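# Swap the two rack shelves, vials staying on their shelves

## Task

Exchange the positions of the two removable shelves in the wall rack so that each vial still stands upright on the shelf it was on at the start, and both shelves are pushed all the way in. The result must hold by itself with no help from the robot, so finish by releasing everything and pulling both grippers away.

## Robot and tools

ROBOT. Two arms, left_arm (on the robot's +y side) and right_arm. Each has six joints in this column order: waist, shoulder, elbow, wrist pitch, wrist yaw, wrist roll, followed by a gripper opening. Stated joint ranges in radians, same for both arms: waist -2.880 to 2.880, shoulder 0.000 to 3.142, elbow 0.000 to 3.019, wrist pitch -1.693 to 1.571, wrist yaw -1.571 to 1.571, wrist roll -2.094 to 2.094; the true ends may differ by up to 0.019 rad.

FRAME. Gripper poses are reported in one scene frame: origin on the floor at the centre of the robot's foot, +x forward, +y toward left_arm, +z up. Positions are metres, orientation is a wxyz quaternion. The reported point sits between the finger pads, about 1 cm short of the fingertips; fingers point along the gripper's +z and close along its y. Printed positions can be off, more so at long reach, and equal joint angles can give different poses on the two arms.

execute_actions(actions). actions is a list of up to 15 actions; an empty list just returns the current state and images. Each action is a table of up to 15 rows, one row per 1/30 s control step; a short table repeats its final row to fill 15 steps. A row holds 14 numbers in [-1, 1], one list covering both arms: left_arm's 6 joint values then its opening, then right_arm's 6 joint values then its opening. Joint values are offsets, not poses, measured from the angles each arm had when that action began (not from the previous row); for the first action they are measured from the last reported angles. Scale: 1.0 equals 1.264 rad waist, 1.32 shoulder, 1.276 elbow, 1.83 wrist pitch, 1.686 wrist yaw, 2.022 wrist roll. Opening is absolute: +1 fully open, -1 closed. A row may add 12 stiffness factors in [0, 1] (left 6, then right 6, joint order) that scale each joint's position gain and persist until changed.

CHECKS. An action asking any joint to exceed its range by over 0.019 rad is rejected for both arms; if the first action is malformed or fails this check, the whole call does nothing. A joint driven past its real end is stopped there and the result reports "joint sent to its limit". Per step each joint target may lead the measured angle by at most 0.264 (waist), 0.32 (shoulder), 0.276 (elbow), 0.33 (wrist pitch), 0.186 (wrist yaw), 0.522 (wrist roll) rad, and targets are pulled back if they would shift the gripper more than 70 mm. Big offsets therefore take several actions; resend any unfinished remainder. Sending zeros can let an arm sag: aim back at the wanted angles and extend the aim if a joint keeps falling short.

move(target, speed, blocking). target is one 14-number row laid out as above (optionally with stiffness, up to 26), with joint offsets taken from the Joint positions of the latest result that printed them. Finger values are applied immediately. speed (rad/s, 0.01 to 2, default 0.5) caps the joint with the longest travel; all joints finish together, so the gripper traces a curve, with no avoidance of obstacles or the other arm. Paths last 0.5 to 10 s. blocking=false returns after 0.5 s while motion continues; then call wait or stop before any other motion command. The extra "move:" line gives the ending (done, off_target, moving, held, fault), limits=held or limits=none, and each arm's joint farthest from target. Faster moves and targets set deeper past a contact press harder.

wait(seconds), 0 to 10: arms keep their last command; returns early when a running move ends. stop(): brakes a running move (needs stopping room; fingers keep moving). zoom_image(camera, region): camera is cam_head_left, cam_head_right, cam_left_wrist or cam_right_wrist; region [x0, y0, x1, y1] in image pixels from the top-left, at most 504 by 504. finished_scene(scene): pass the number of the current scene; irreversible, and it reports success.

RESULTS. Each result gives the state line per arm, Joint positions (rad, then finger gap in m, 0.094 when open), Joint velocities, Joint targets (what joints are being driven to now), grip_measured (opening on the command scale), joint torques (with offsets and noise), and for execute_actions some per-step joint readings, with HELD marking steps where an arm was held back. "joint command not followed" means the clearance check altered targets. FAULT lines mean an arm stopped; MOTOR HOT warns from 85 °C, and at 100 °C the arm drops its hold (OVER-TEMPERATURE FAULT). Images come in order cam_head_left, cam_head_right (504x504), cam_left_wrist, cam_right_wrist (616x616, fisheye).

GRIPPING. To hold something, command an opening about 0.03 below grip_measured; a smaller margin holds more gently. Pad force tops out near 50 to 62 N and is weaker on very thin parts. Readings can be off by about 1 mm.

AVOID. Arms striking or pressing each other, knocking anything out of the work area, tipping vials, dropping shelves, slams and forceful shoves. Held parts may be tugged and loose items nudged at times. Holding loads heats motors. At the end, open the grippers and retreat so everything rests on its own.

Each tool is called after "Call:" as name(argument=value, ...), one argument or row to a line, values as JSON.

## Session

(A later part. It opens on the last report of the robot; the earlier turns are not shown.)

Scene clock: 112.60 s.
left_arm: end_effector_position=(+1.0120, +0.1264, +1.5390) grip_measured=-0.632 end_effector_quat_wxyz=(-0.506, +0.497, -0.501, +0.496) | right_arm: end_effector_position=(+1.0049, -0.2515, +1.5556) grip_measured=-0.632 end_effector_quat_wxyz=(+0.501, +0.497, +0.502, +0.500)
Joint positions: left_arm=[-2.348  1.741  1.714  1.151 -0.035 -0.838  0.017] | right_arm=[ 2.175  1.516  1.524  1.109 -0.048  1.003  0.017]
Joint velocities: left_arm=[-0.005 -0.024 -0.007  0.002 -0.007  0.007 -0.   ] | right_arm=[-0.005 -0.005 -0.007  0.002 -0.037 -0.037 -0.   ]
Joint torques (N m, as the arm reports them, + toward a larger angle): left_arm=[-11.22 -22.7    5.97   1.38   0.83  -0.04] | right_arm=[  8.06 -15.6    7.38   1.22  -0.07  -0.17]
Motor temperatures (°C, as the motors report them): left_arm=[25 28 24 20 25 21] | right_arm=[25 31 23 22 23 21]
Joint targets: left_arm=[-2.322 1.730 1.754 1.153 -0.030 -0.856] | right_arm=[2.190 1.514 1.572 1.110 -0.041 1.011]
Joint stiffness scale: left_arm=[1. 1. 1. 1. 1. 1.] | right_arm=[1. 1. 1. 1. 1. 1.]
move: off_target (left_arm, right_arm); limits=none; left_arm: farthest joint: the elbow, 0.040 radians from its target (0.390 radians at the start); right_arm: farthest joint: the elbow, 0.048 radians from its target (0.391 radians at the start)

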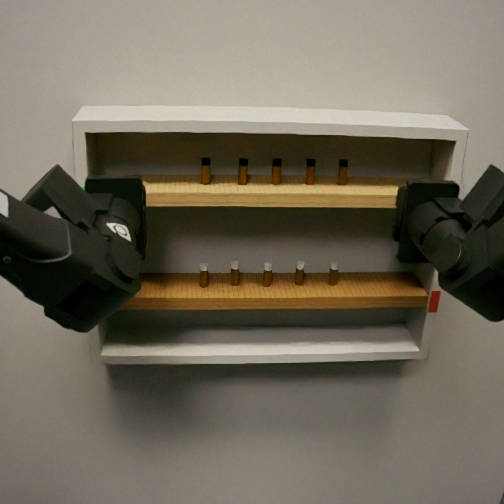

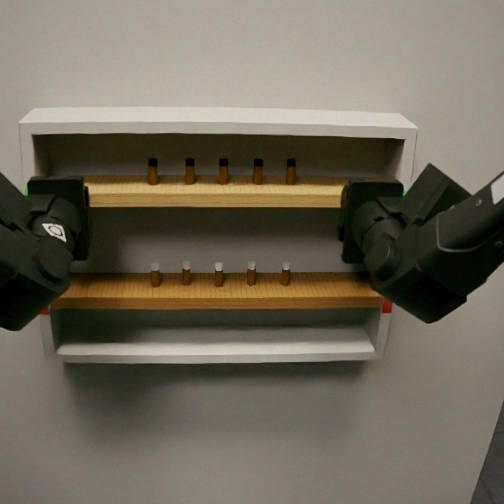

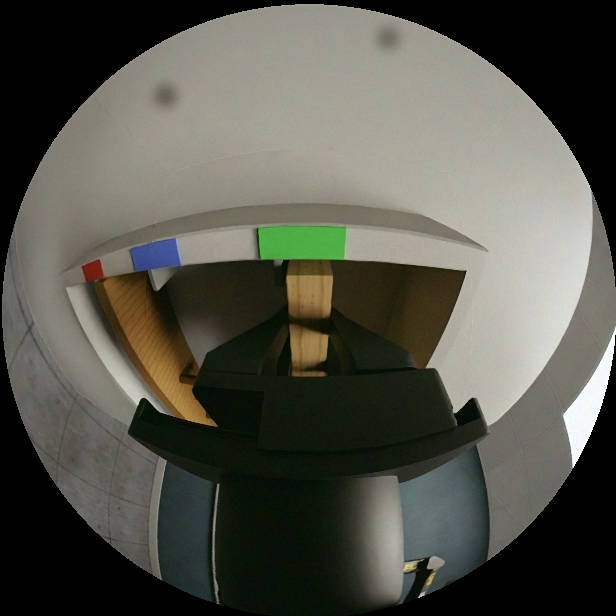

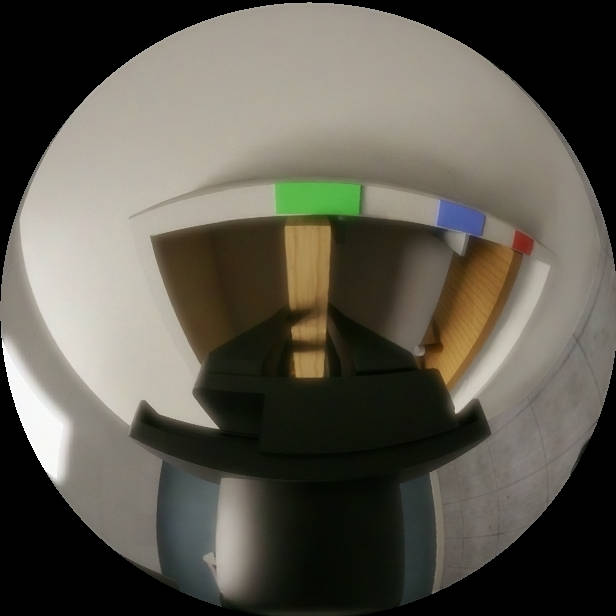

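Call:
move(
  target=[0.024,0.0,0.045,-0.007,0,-0.008,-0.7,0,0.009,0.05,-0.006,0,0,-0.7],
  speed=0.03,
)

Scene clock: 119.97 s.
left_arm: end_effector_position=(+1.0161, +0.1277, +1.5365) grip_measured=-0.632 end_effector_quat_wxyz=(-0.507, +0.498, -0.502, +0.493) | right_arm: end_effector_position=(+1.0089, -0.2505, +1.5526) grip_measured=-0.632 end_effector_quat_wxyz=(+0.500, +0.498, +0.502, +0.499)
Joint positions: left_arm=[-2.345  1.748  1.732  1.138 -0.038 -0.838  0.017] | right_arm=[ 2.175  1.527  1.543  1.099 -0.045  1.003  0.017]
Joint velocities: left_arm=[ 0.005  0.005  0.012 -0.017 -0.022 -0.037 -0.001] | right_arm=[ 0.005 -0.015 -0.002 -0.002  0.037  0.022 -0.001]
Joint torques (N m, as the arm reports them, + toward a larger angle): left_arm=[-11.3  -22.37   6.02   1.27   0.72  -0.03] | right_arm=[  6.99 -15.12   7.25   1.11  -0.45  -0.24]
Motor temperatures (°C, as the motors report them): left_arm=[25 28 25 20 26 21] | right_arm=[25 30 24 22 23 21]
Joint targets: left_arm=[-2.318 1.741 1.772 1.138 -0.035 -0.854] | right_arm=[2.175 1.528 1.588 1.098 -0.048 1.003]
Joint stiffness scale: left_arm=[1. 1. 1. 1. 1. 1.] | right_arm=[1. 1. 1. 1. 1. 1.]
move: off_target (left_arm, right_arm); limits=none; left_arm: farthest joint: the elbow, 0.040 radians from its target (0.057 radians at the start); right_arm: farthest joint: the elbow, 0.045 radians from its target (0.063 radians at the start)

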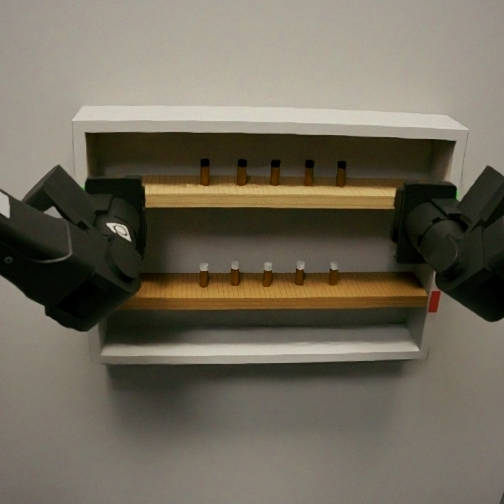

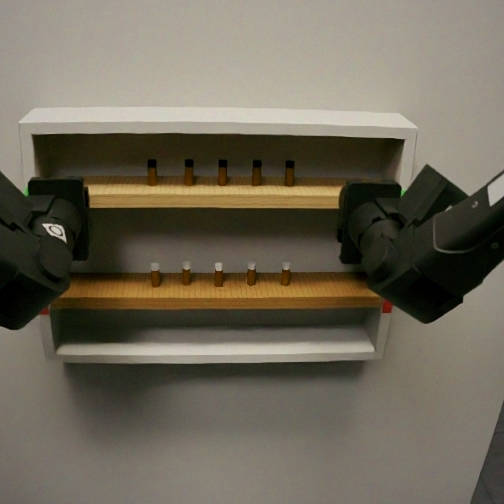

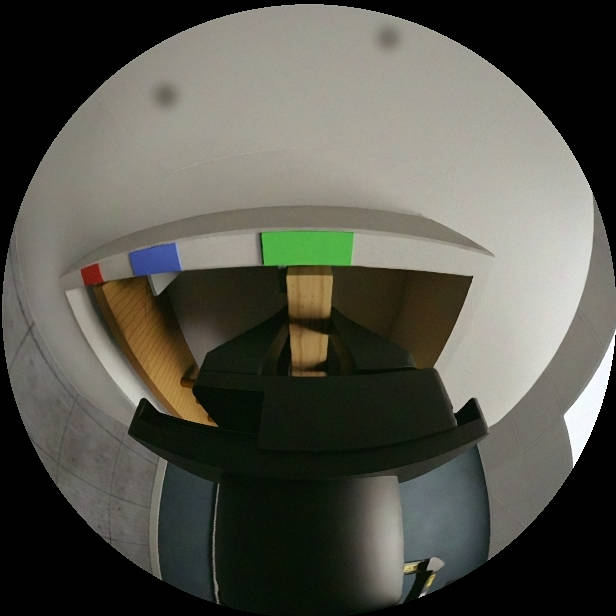

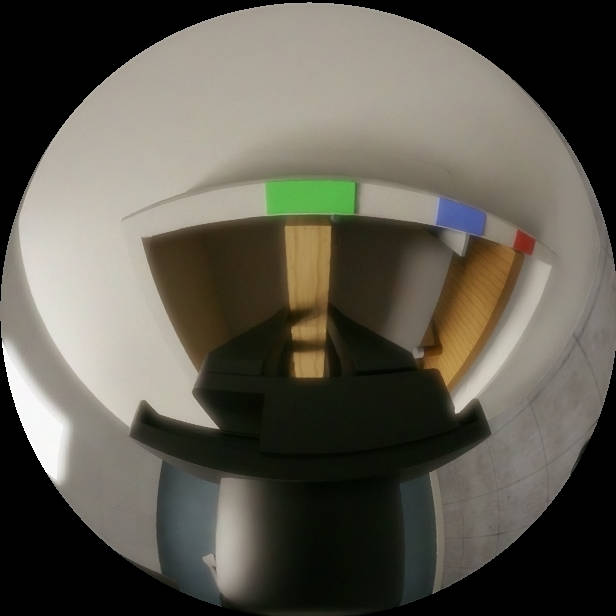

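Call:
move(
  target=[0,0,0.01,0,0,0,-0.7,0,0,0.01,0,0,0,-0.7],
  speed=0.03,
)

Call:
move(
  target=[0,-0.004,0.01,0,0,0,0,0,-0.008,0.01,0,0,0,0],
  speed=0.03,
)

Call:
move(
  target=[0,-0.05,-0.162,0.096,0,0,0,0,-0.058,-0.156,0.089,0,0,0],
  speed=0.15,
)

Scene clock: 134.90 s.
left_arm: end_effector_position=(+1.0155, +0.1271, +1.5358) grip_measured=-0.632 end_effector_quat_wxyz=(-0.506, +0.498, -0.503, +0.493) | right_arm: end_effector_position=(+1.0080, -0.2498, +1.5517) grip_measured=-0.632 end_effector_quat_wxyz=(+0.499, +0.498, +0.503, +0.499)
Joint positions: left_arm=[-2.345  1.748  1.73   1.138 -0.038 -0.838  0.017] | right_arm=[ 2.175  1.527  1.54   1.099 -0.045  1.003  0.017]
Joint velocities: left_arm=[-0.005  0.005 -0.007  0.002 -0.037 -0.007  0.001] | right_arm=[-0.005 -0.005 -0.012 -0.012 -0.037 -0.037 -0.001]
Joint torques (N m, as the arm reports them, + toward a larger angle): left_arm=[-13.74 -21.82   4.13   1.26   0.56   0.11] | right_arm=[  6.99 -15.22   5.19   1.2   -0.35  -0.23]
Motor temperatures (°C, as the motors report them): left_arm=[25 28 25 20 26 21] | right_arm=[25 30 24 22 23 21]
Joint targets: left_arm=[-2.345 1.748 1.744 1.138 -0.038 -0.838] | right_arm=[2.175 1.527 1.556 1.099 -0.045 1.003]
Joint stiffness scale: left_arm=[1. 1. 1. 1. 1. 1.] | right_arm=[1. 1. 1. 1. 1. 1.]
move: done; limits=none; left_arm: farthest joint: the elbow, 0.014 radians from its target (0.013 radians at the start); right_arm: farthest joint: the elbow, 0.015 radians from its target (0.013 radians at the start)

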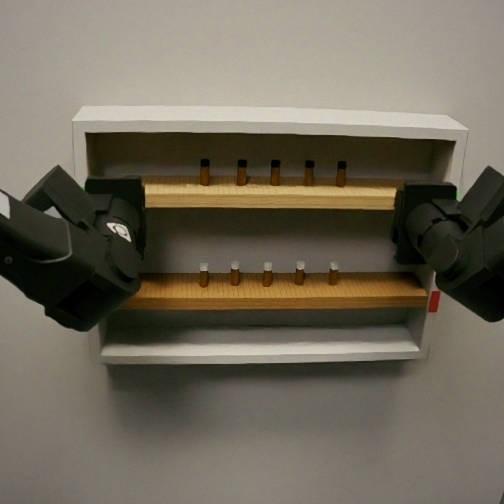

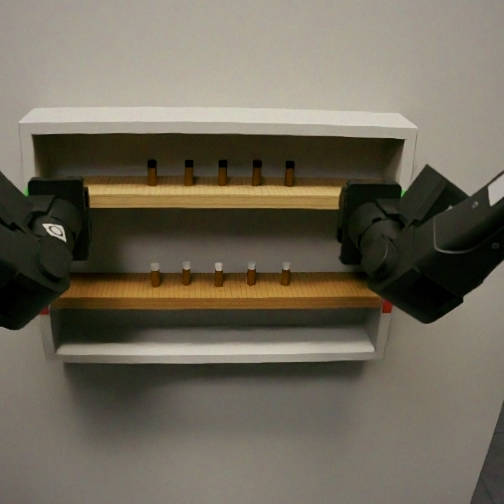

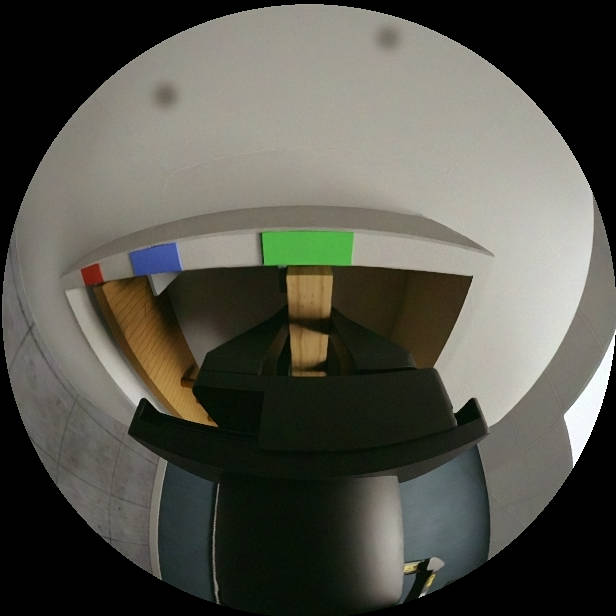

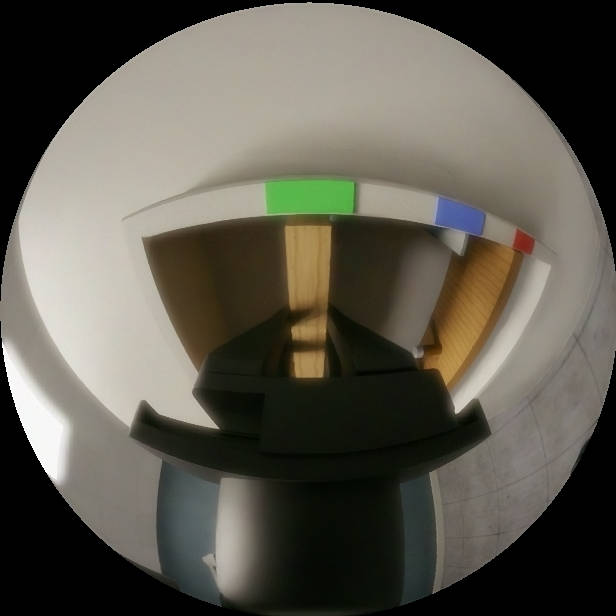

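Scene clock: 135.60 s.
left_arm: end_effector_position=(+1.0156, +0.1273, +1.5360) grip_measured=-0.002 end_effector_quat_wxyz=(-0.506, +0.498, -0.503, +0.493) | right_arm: end_effector_position=(+1.0079, -0.2498, +1.5516) grip_measured=-0.002 end_effector_quat_wxyz=(+0.499, +0.499, +0.503, +0.499)
Joint positions: left_arm=[-2.345  1.748  1.73   1.138 -0.038 -0.838  0.047] | right_arm=[ 2.175  1.527  1.54   1.099 -0.045  1.003  0.047]
Joint velocities: left_arm=[-0.024 -0.015 -0.002 -0.002 -0.022  0.007 -0.001] | right_arm=[-0.005 -0.005 -0.007 -0.007 -0.007  0.022 -0.   ]
Joint torques (N m, as the arm reports them, + toward a larger angle): left_arm=[-13.71 -22.34   4.05   1.3    0.55   0.11] | right_arm=[  7.3  -16.5    4.99   1.17  -0.34  -0.23]
Motor temperatures (°C, as the motors report them): left_arm=[25 28 25 20 26 21] | right_arm=[25 31 24 22 23 21]
Joint targets: left_arm=[-2.345 1.743 1.743 1.138 -0.038 -0.838] | right_arm=[2.175 1.516 1.553 1.099 -0.045 1.003]
Joint stiffness scale: left_arm=[1. 1. 1. 1. 1. 1.] | right_arm=[1. 1. 1. 1. 1. 1.]
move: done; limits=none; left_arm: farthest joint: the elbow, 0.012 radians from its target (0.012 radians at the start); right_arm: farthest joint: the elbow, 0.013 radians from its target (0.012 radians at the start)

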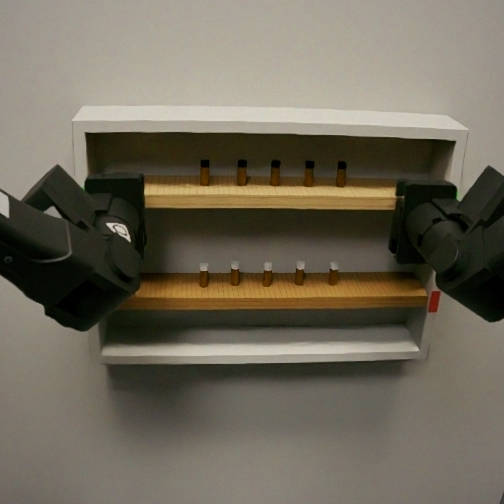

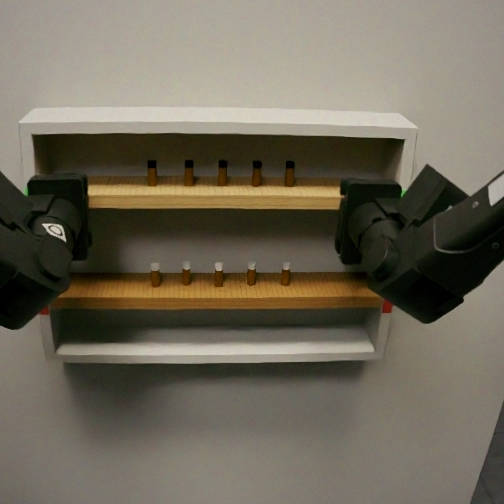

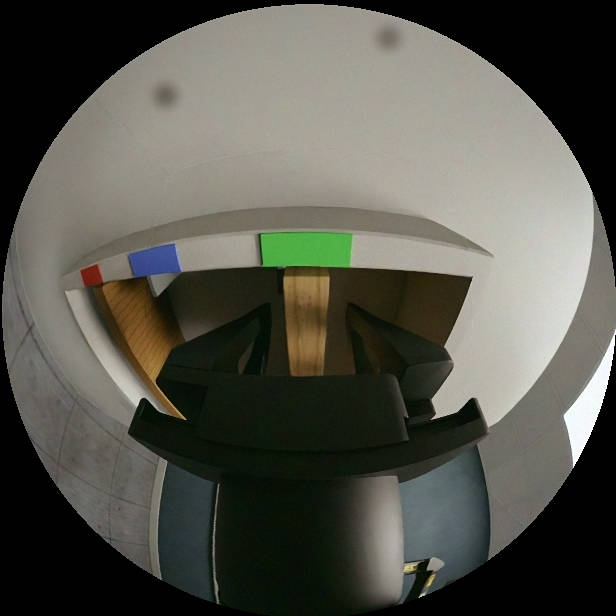

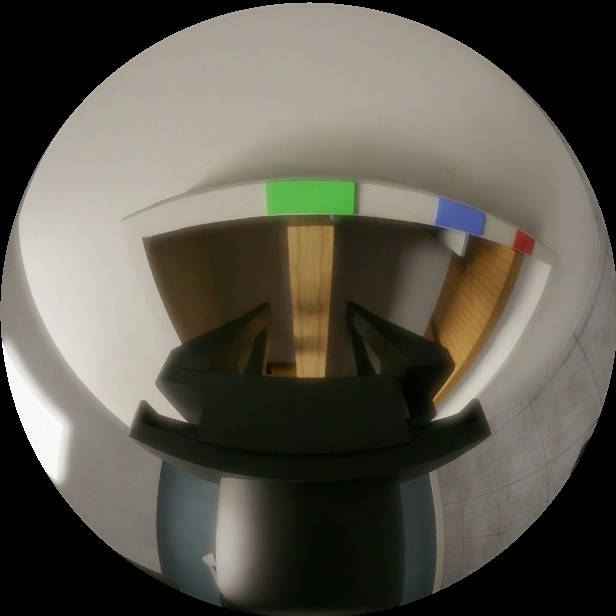

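Scene clock: 137.33 s.
left_arm: end_effector_position=(+0.9596, +0.1299, +1.5363) grip_measured=-0.002 end_effector_quat_wxyz=(-0.508, +0.498, -0.501, +0.493) | right_arm: end_effector_position=(+0.9510, -0.2473, +1.5524) grip_measured=-0.002 end_effector_quat_wxyz=(+0.499, +0.499, +0.504, +0.499)
Joint positions: left_arm=[-2.345  1.693  1.526  1.293 -0.038 -0.838  0.047] | right_arm=[ 2.175  1.47   1.343  1.238 -0.045  1.003  0.047]
Joint velocities: left_arm=[-0.015 -0.015 -0.002  0.002 -0.007 -0.007 -0.   ] | right_arm=[-0.005 -0.015  0.007 -0.017 -0.037  0.007 -0.   ]
Joint torques (N m, as the arm reports them, + toward a larger angle): left_arm=[-12.92 -21.3    2.13   2.02   0.57   0.11] | right_arm=[  6.7  -15.44   3.16   1.93  -0.34  -0.23]
Motor temperatures (°C, as the motors report them): left_arm=[25 28 25 20 26 21] | right_arm=[25 31 24 22 23 21]
Joint targets: left_arm=[-2.345 1.681 1.524 1.314 -0.038 -0.838] | right_arm=[2.175 1.450 1.341 1.262 -0.045 1.003]
Joint stiffness scale: left_arm=[1. 1. 1. 1. 1. 1.] | right_arm=[1. 1. 1. 1. 1. 1.]
move: off_target (left_arm, right_arm); limits=none; left_arm: farthest joint: the wrist pitch, 0.021 radians from its target (0.176 radians at the start); right_arm: farthest joint: the wrist pitch, 0.023 radians from its target (0.163 radians at the start)

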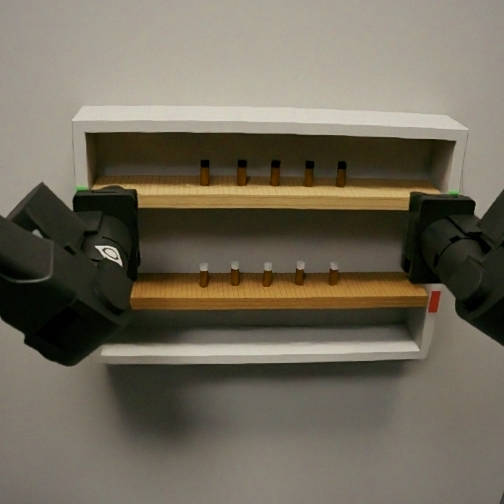

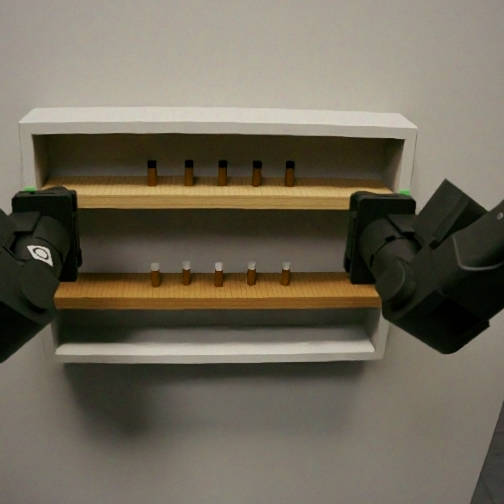

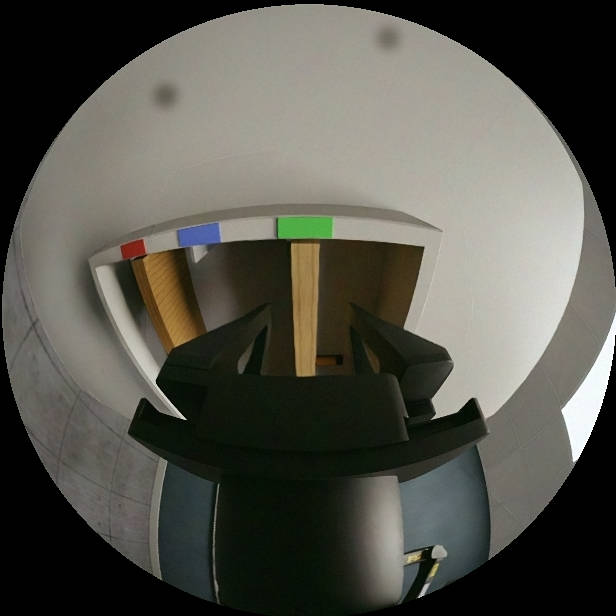

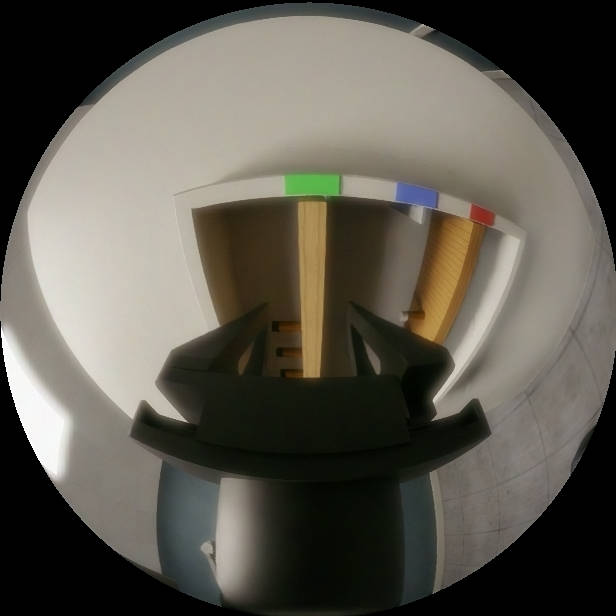

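Call:
move(
  target=[0.1345,0.249,0.2445,0.022,0.0445,-0.078,0,-0.1266,0.271,0.227,0.062,-0.04,0.074,0],
  speed=0.25,
)

Scene clock: 148.17 s.
left_arm: end_effector_position=(+0.9496, +0.1268, +1.3808) grip_measured=-0.002 end_effector_quat_wxyz=(-0.505, +0.497, -0.502, +0.496) | right_arm: end_effector_position=(+0.9447, -0.2474, +1.3996) grip_measured=-0.002 end_effector_quat_wxyz=(+0.499, +0.499, +0.500, +0.502)
Joint positions: left_arm=[-2.191  2.012  1.821  1.312  0.035 -0.98   0.047] | right_arm=[ 2.034  1.814  1.613  1.328 -0.109  1.139  0.047]
Joint velocities: left_arm=[-0.015  0.005 -0.012  0.007 -0.037  0.007 -0.001] | right_arm=[-0.015  0.015  0.002 -0.007 -0.022  0.022  0.   ]
Joint torques (N m, as the arm reports them, + toward a larger angle): left_arm=[-12.42 -21.03   3.5    2.2    0.6   -0.02] | right_arm=[  6.01 -14.38   4.02   2.04  -0.41  -0.12]
Motor temperatures (°C, as the motors report them): left_arm=[25 28 24 20 26 21] | right_arm=[25 31 24 22 23 21]
Joint targets: left_arm=[-2.175 2.022 1.838 1.333 0.038 -0.995] | right_arm=[2.015 1.828 1.632 1.352 -0.113 1.153]
Joint stiffness scale: left_arm=[1. 1. 1. 1. 1. 1.] | right_arm=[1. 1. 1. 1. 1. 1.]
move: off_target (left_arm, right_arm); limits=none; left_arm: farthest joint: the wrist pitch, 0.021 radians from its target (0.040 radians at the start); right_arm: farthest joint: the wrist pitch, 0.023 radians from its target (0.113 radians at the start)

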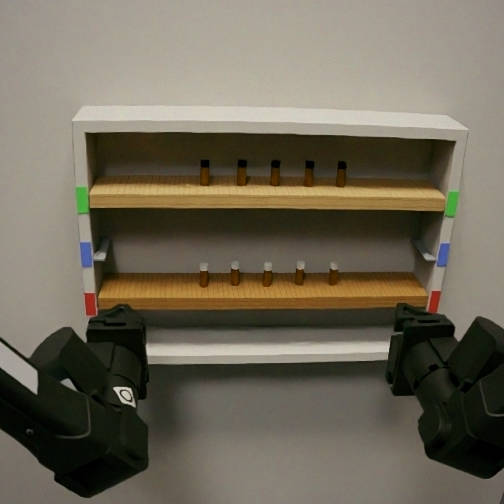

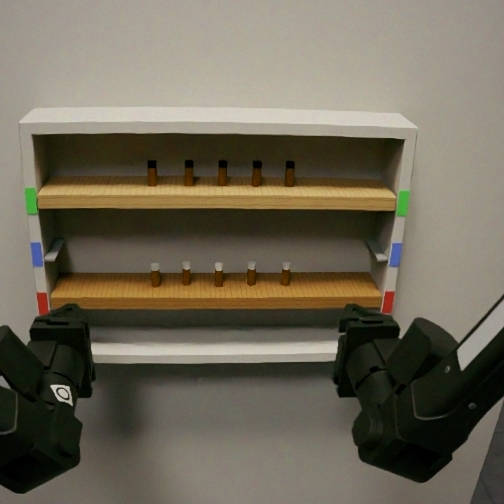

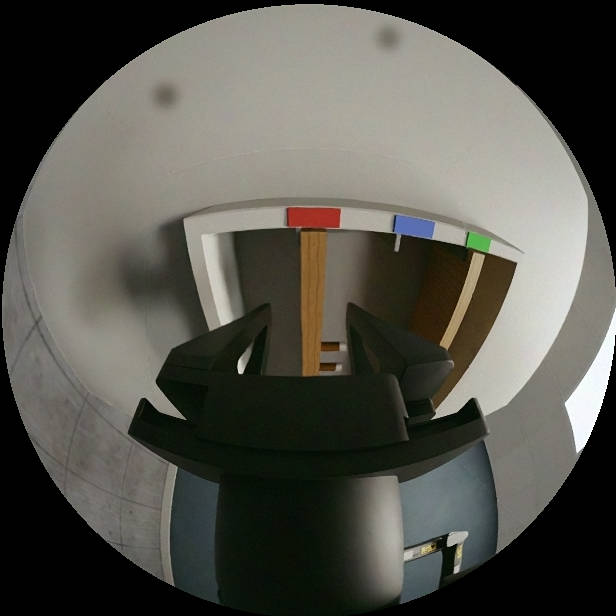

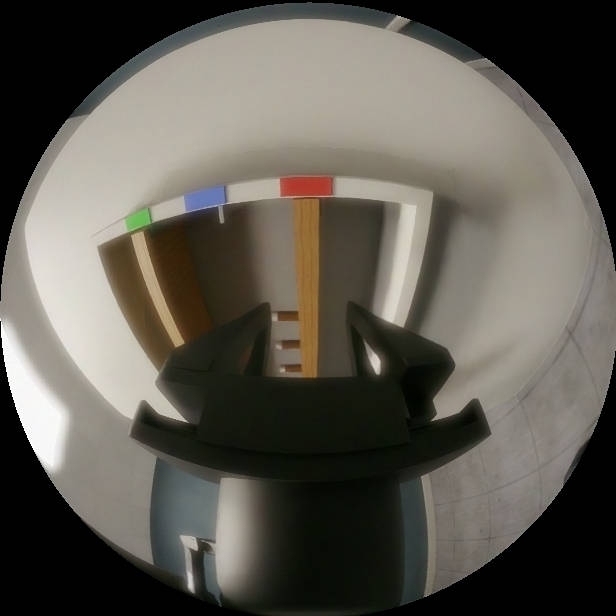

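Call:
move(
  target=[-0.017,0.063,0.24,-0.126,-0.003,0.006,0,0.027,0.057,0.218,-0.115,0.006,-0.01,0],
  speed=0.12,
)

Scene clock: 160.80 s.
left_arm: end_effector_position=(+1.0241, +0.1315, +1.3897) grip_measured=-0.002 end_effector_quat_wxyz=(-0.506, +0.497, -0.499, +0.498) | right_arm: end_effector_position=(+1.0178, -0.2525, +1.4078) grip_measured=-0.002 end_effector_quat_wxyz=(+0.501, +0.499, +0.496, +0.503)
Joint positions: left_arm=[-2.196  2.072  2.103  1.096  0.033 -0.98   0.047] | right_arm=[ 2.046  1.863  1.865  1.133 -0.103  1.132  0.047]
Joint velocities: left_arm=[-0.015  0.005 -0.012  0.007  0.022  0.037 -0.   ] | right_arm=[ 0.005 -0.005 -0.007 -0.012  0.007  0.051 -0.   ]
Joint torques (N m, as the arm reports them, + toward a larger angle): left_arm=[-15.89 -21.9    5.23   0.9    0.3    0.22] | right_arm=[  9.58 -14.66   5.92   0.76  -0.09  -0.33]
Motor temperatures (°C, as the motors report them): left_arm=[25 28 24 20 25 21] | right_arm=[25 30 23 22 23 21]
Joint targets: left_arm=[-2.212 2.096 2.127 1.081 0.030 -0.968] | right_arm=[2.069 1.890 1.891 1.118 -0.098 1.118]
Joint stiffness scale: left_arm=[1. 1. 1. 1. 1. 1.] | right_arm=[1. 1. 1. 1. 1. 1.]
move: off_target (left_arm, right_arm); limits=none; left_arm: farthest joint: the elbow, 0.024 radians from its target (0.307 radians at the start); right_arm: farthest joint: the shoulder, 0.026 radians from its target (0.075 radians at the start)

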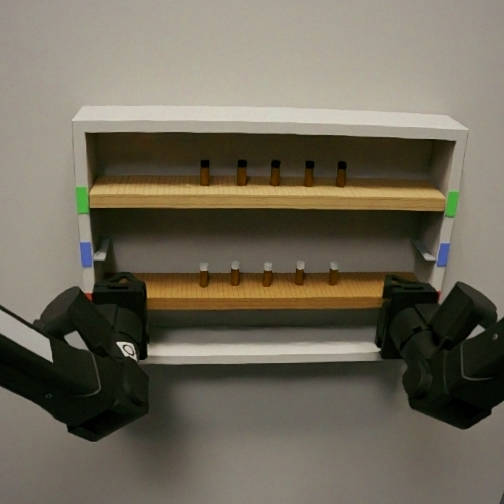

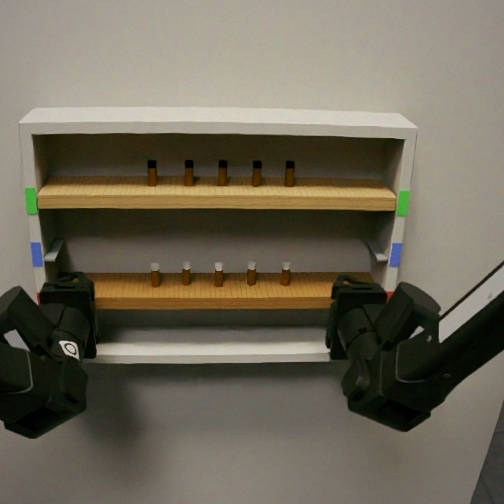

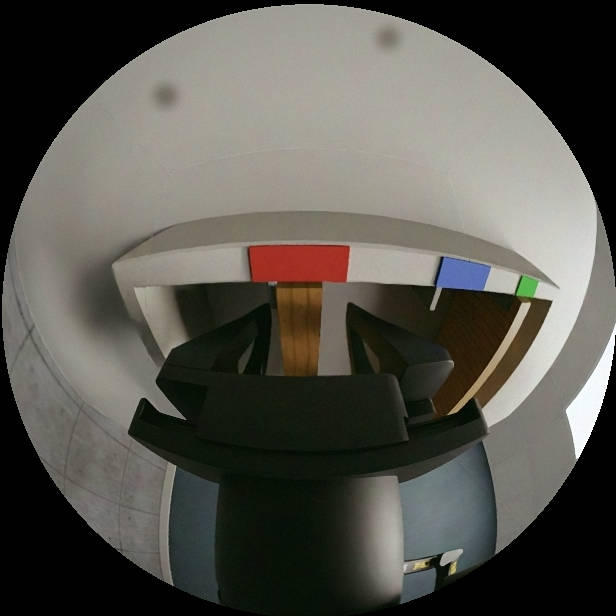

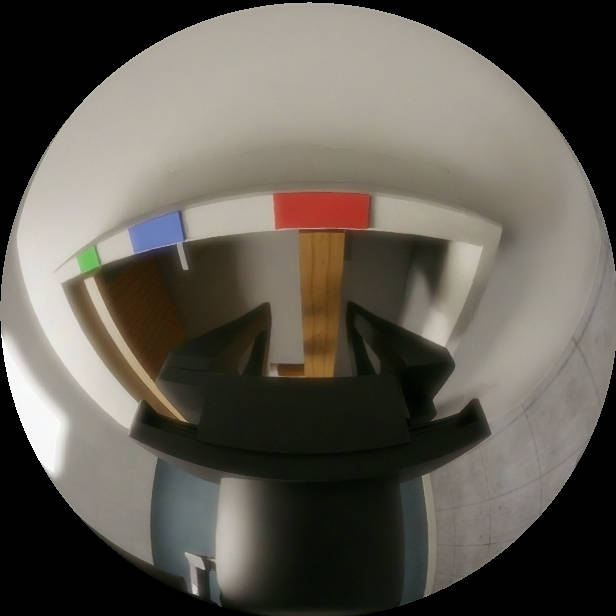

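Call:
move(
  target=[-0.018,0.026,0.01,0,0,0,0,0,0.027,0.01,0,0,0,0],
  speed=0.04,
)

Scene clock: 169.30 s.
left_arm: end_effector_position=(+1.0178, +0.1195, +1.3830) grip_measured=-0.002 end_effector_quat_wxyz=(-0.499, +0.499, -0.502, +0.500) | right_arm: end_effector_position=(+1.0135, -0.2479, +1.3992) grip_measured=-0.002 end_effector_quat_wxyz=(+0.497, +0.501, +0.500, +0.502)
Joint positions: left_arm=[-2.204  2.088  2.103  1.096  0.033 -0.98   0.047] | right_arm=[ 2.046  1.875  1.865  1.133 -0.103  1.132  0.047]
Joint velocities: left_arm=[-0.005 -0.024 -0.012 -0.002  0.081  0.081 -0.001] | right_arm=[-0.005  0.005 -0.017 -0.007 -0.081  0.022  0.   ]
Joint torques (N m, as the arm reports them, + toward a larger angle): left_arm=[-16.14 -21.84   4.32   1.43   0.47   0.11] | right_arm=[  7.98 -15.12   4.92   1.25  -0.28  -0.24]
Motor temperatures (°C, as the motors report them): left_arm=[25 28 25 20 25 21] | right_arm=[25 30 24 22 23 21]
Joint targets: left_arm=[-2.219 2.107 2.116 1.096 0.033 -0.980] | right_arm=[2.046 1.898 1.878 1.133 -0.103 1.132]
Joint stiffness scale: left_arm=[1. 1. 1. 1. 1. 1.] | right_arm=[1. 1. 1. 1. 1. 1.]
move: off_target (right_arm); limits=none; left_arm: farthest joint: the shoulder, 0.019 radians from its target (0.034 radians at the start); right_arm: farthest joint: the shoulder, 0.024 radians from its target (0.036 radians at the start)

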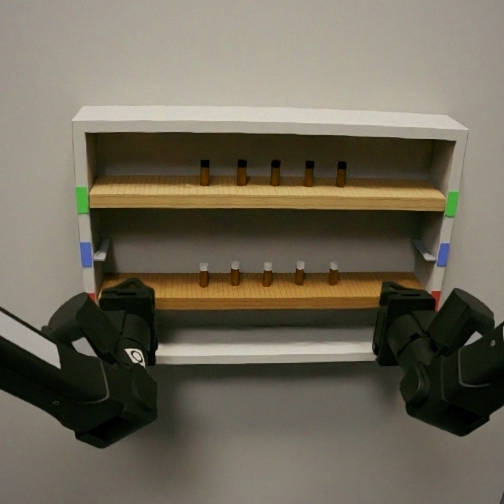

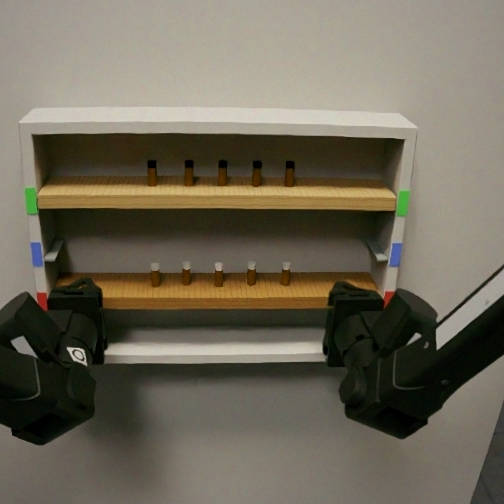

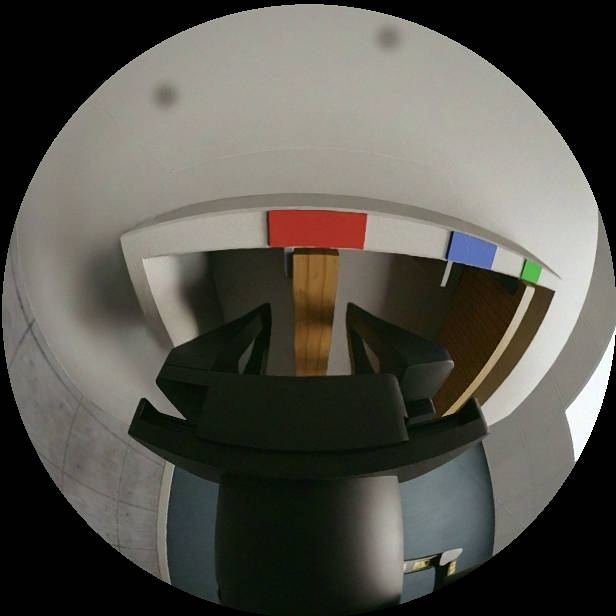

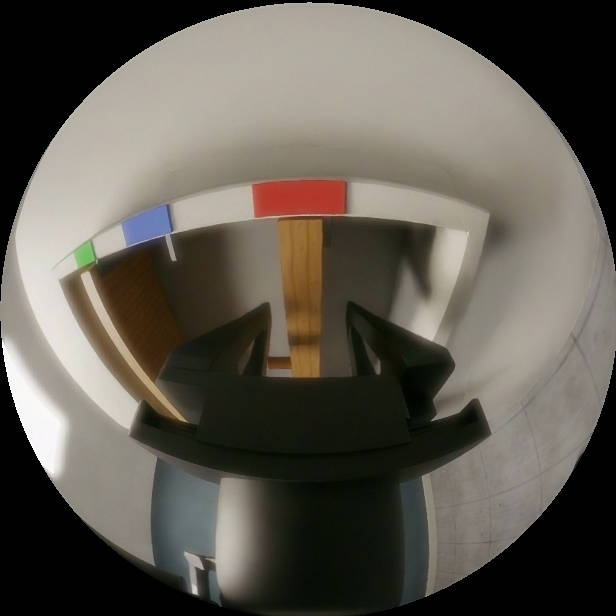

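Elbow up: L +.008, R +.011.

Call:
move(
  target=[0,0,0.025,0,0,0,0,0,0,0.029,0,0,0,0],
  speed=0.03,
)

Call:
move(
  target=[0,0,0.012,0,0,0,-0.7,0,0,0.012,0,0,0,-0.7],
  speed=0.03,
)

Scene clock: 175.70 s.
left_arm: end_effector_position=(+1.0206, +0.1216, +1.3859) grip_measured=-0.002 end_effector_quat_wxyz=(-0.502, +0.498, -0.500, +0.500) | right_arm: end_effector_position=(+1.0171, -0.2501, +1.4030) grip_measured=-0.002 end_effector_quat_wxyz=(+0.501, +0.499, +0.496, +0.503)
Joint positions: left_arm=[-2.204  2.088  2.111  1.096  0.033 -0.98   0.047] | right_arm=[ 2.046  1.875  1.876  1.133 -0.103  1.132  0.047]
Joint velocities: left_arm=[ 0.005  0.005 -0.012 -0.017  0.037 -0.007 -0.002] | right_arm=[-0.005  0.005 -0.022 -0.007 -0.037 -0.022  0.   ]
Joint torques (N m, as the arm reports them, + toward a larger angle): left_arm=[-14.78 -23.83   5.16   1.42   0.48   0.11] | right_arm=[  7.9  -16.72   5.93   1.3   -0.26  -0.23]
Motor temperatures (°C, as the motors report them): left_arm=[25 28 25 20 25 21] | right_arm=[25 31 24 22 23 21]
Joint targets: left_arm=[-2.204 2.088 2.135 1.096 0.033 -0.980] | right_arm=[2.046 1.875 1.902 1.133 -0.103 1.132]
Joint stiffness scale: left_arm=[1. 1. 1. 1. 1. 1.] | right_arm=[1. 1. 1. 1. 1. 1.]
move: off_target (left_arm, right_arm); limits=none; left_arm: farthest joint: the elbow, 0.024 radians from its target (0.032 radians at the start); right_arm: farthest joint: the elbow, 0.026 radians from its target (0.037 radians at the start)

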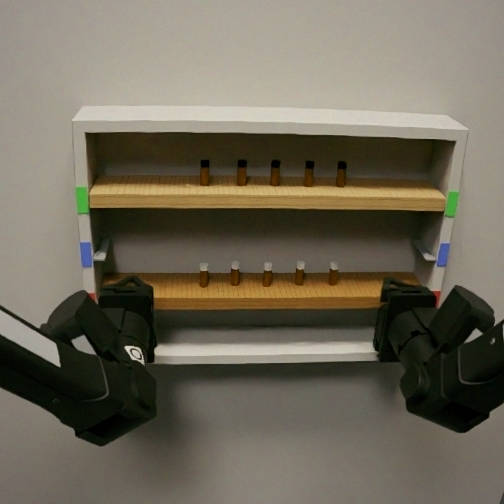

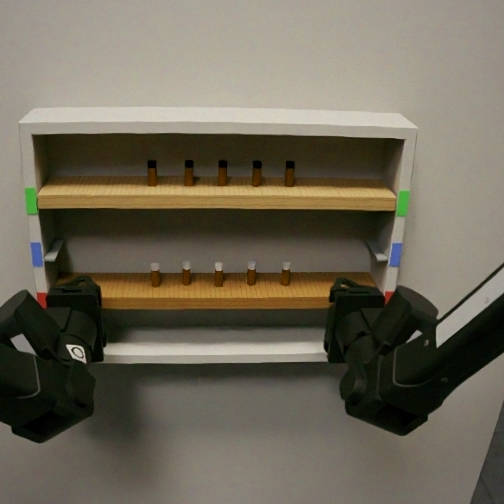

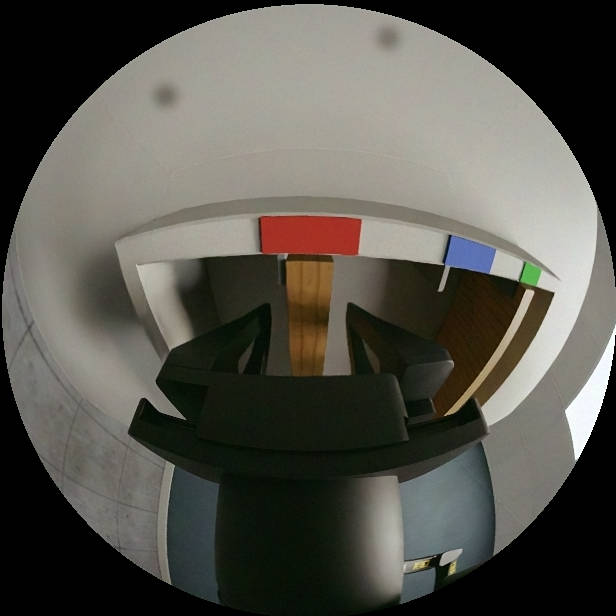

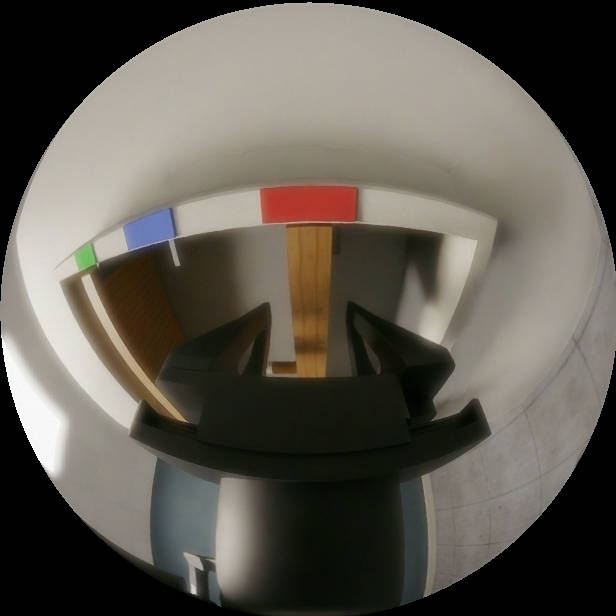

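Scene clock: 176.43 s.
left_arm: end_effector_position=(+1.0206, +0.1217, +1.3858) grip_measured=-0.632 end_effector_quat_wxyz=(-0.503, +0.497, -0.501, +0.499) | right_arm: end_effector_position=(+1.0171, -0.2501, +1.4029) grip_measured=-0.631 end_effector_quat_wxyz=(+0.502, +0.498, +0.498, +0.502)
Joint positions: left_arm=[-2.204  2.088  2.111  1.096  0.033 -0.975  0.017] | right_arm=[ 2.046  1.875  1.876  1.133 -0.103  1.126  0.017]
Joint velocities: left_arm=[-0.005 -0.005  0.002 -0.012  0.007 -0.022 -0.001] | right_arm=[-0.005  0.005 -0.012 -0.007 -0.037  0.007 -0.   ]
Joint torques (N m, as the arm reports them, + toward a larger angle): left_arm=[-14.92 -23.55   4.57   1.42   0.5    0.06] | right_arm=[  7.84 -16.84   5.18   1.37  -0.28  -0.18]
Motor temperatures (°C, as the motors report them): left_arm=[25 28 25 20 25 21] | right_arm=[25 31 24 22 23 21]
Joint targets: left_arm=[-2.204 2.088 2.127 1.096 0.033 -0.980] | right_arm=[2.046 1.875 1.891 1.133 -0.103 1.132]
Joint stiffness scale: left_arm=[1. 1. 1. 1. 1. 1.] | right_arm=[1. 1. 1. 1. 1. 1.]
move: done; limits=none; left_arm: farthest joint: the elbow, 0.015 radians from its target (0.015 radians at the start); right_arm: farthest joint: the elbow, 0.016 radians from its target (0.016 radians at the start)

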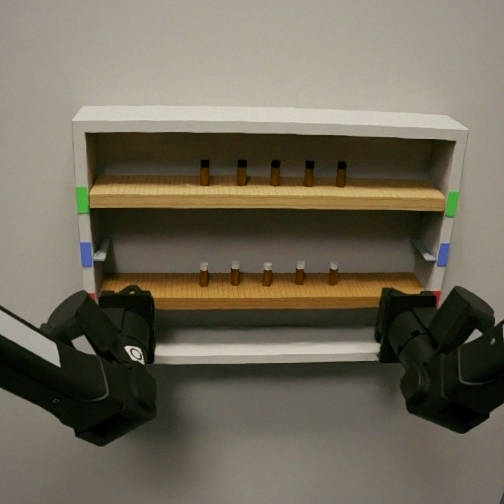

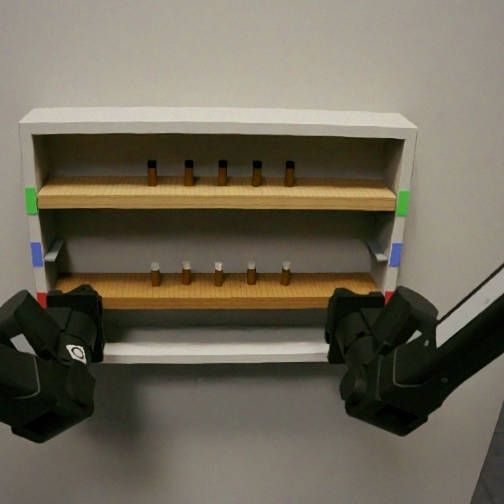

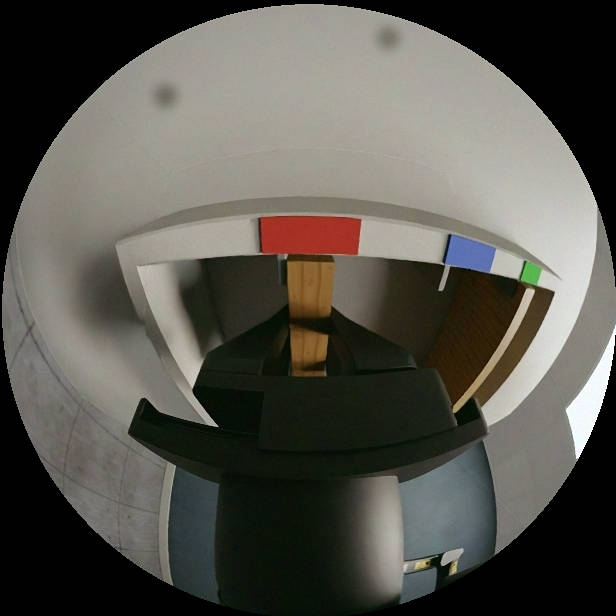

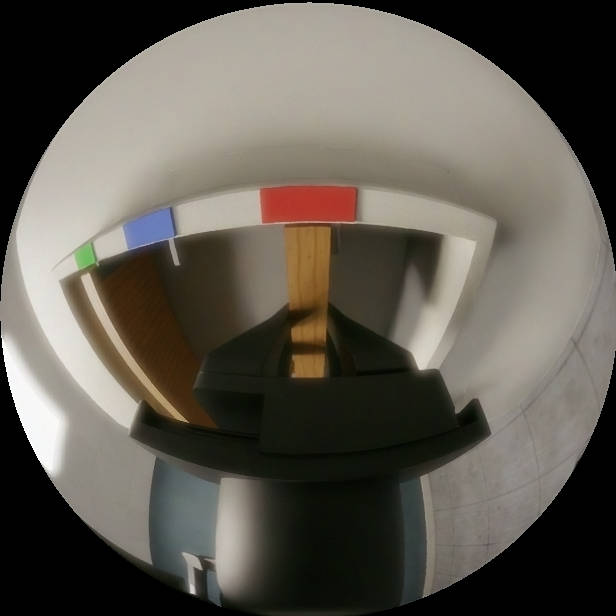

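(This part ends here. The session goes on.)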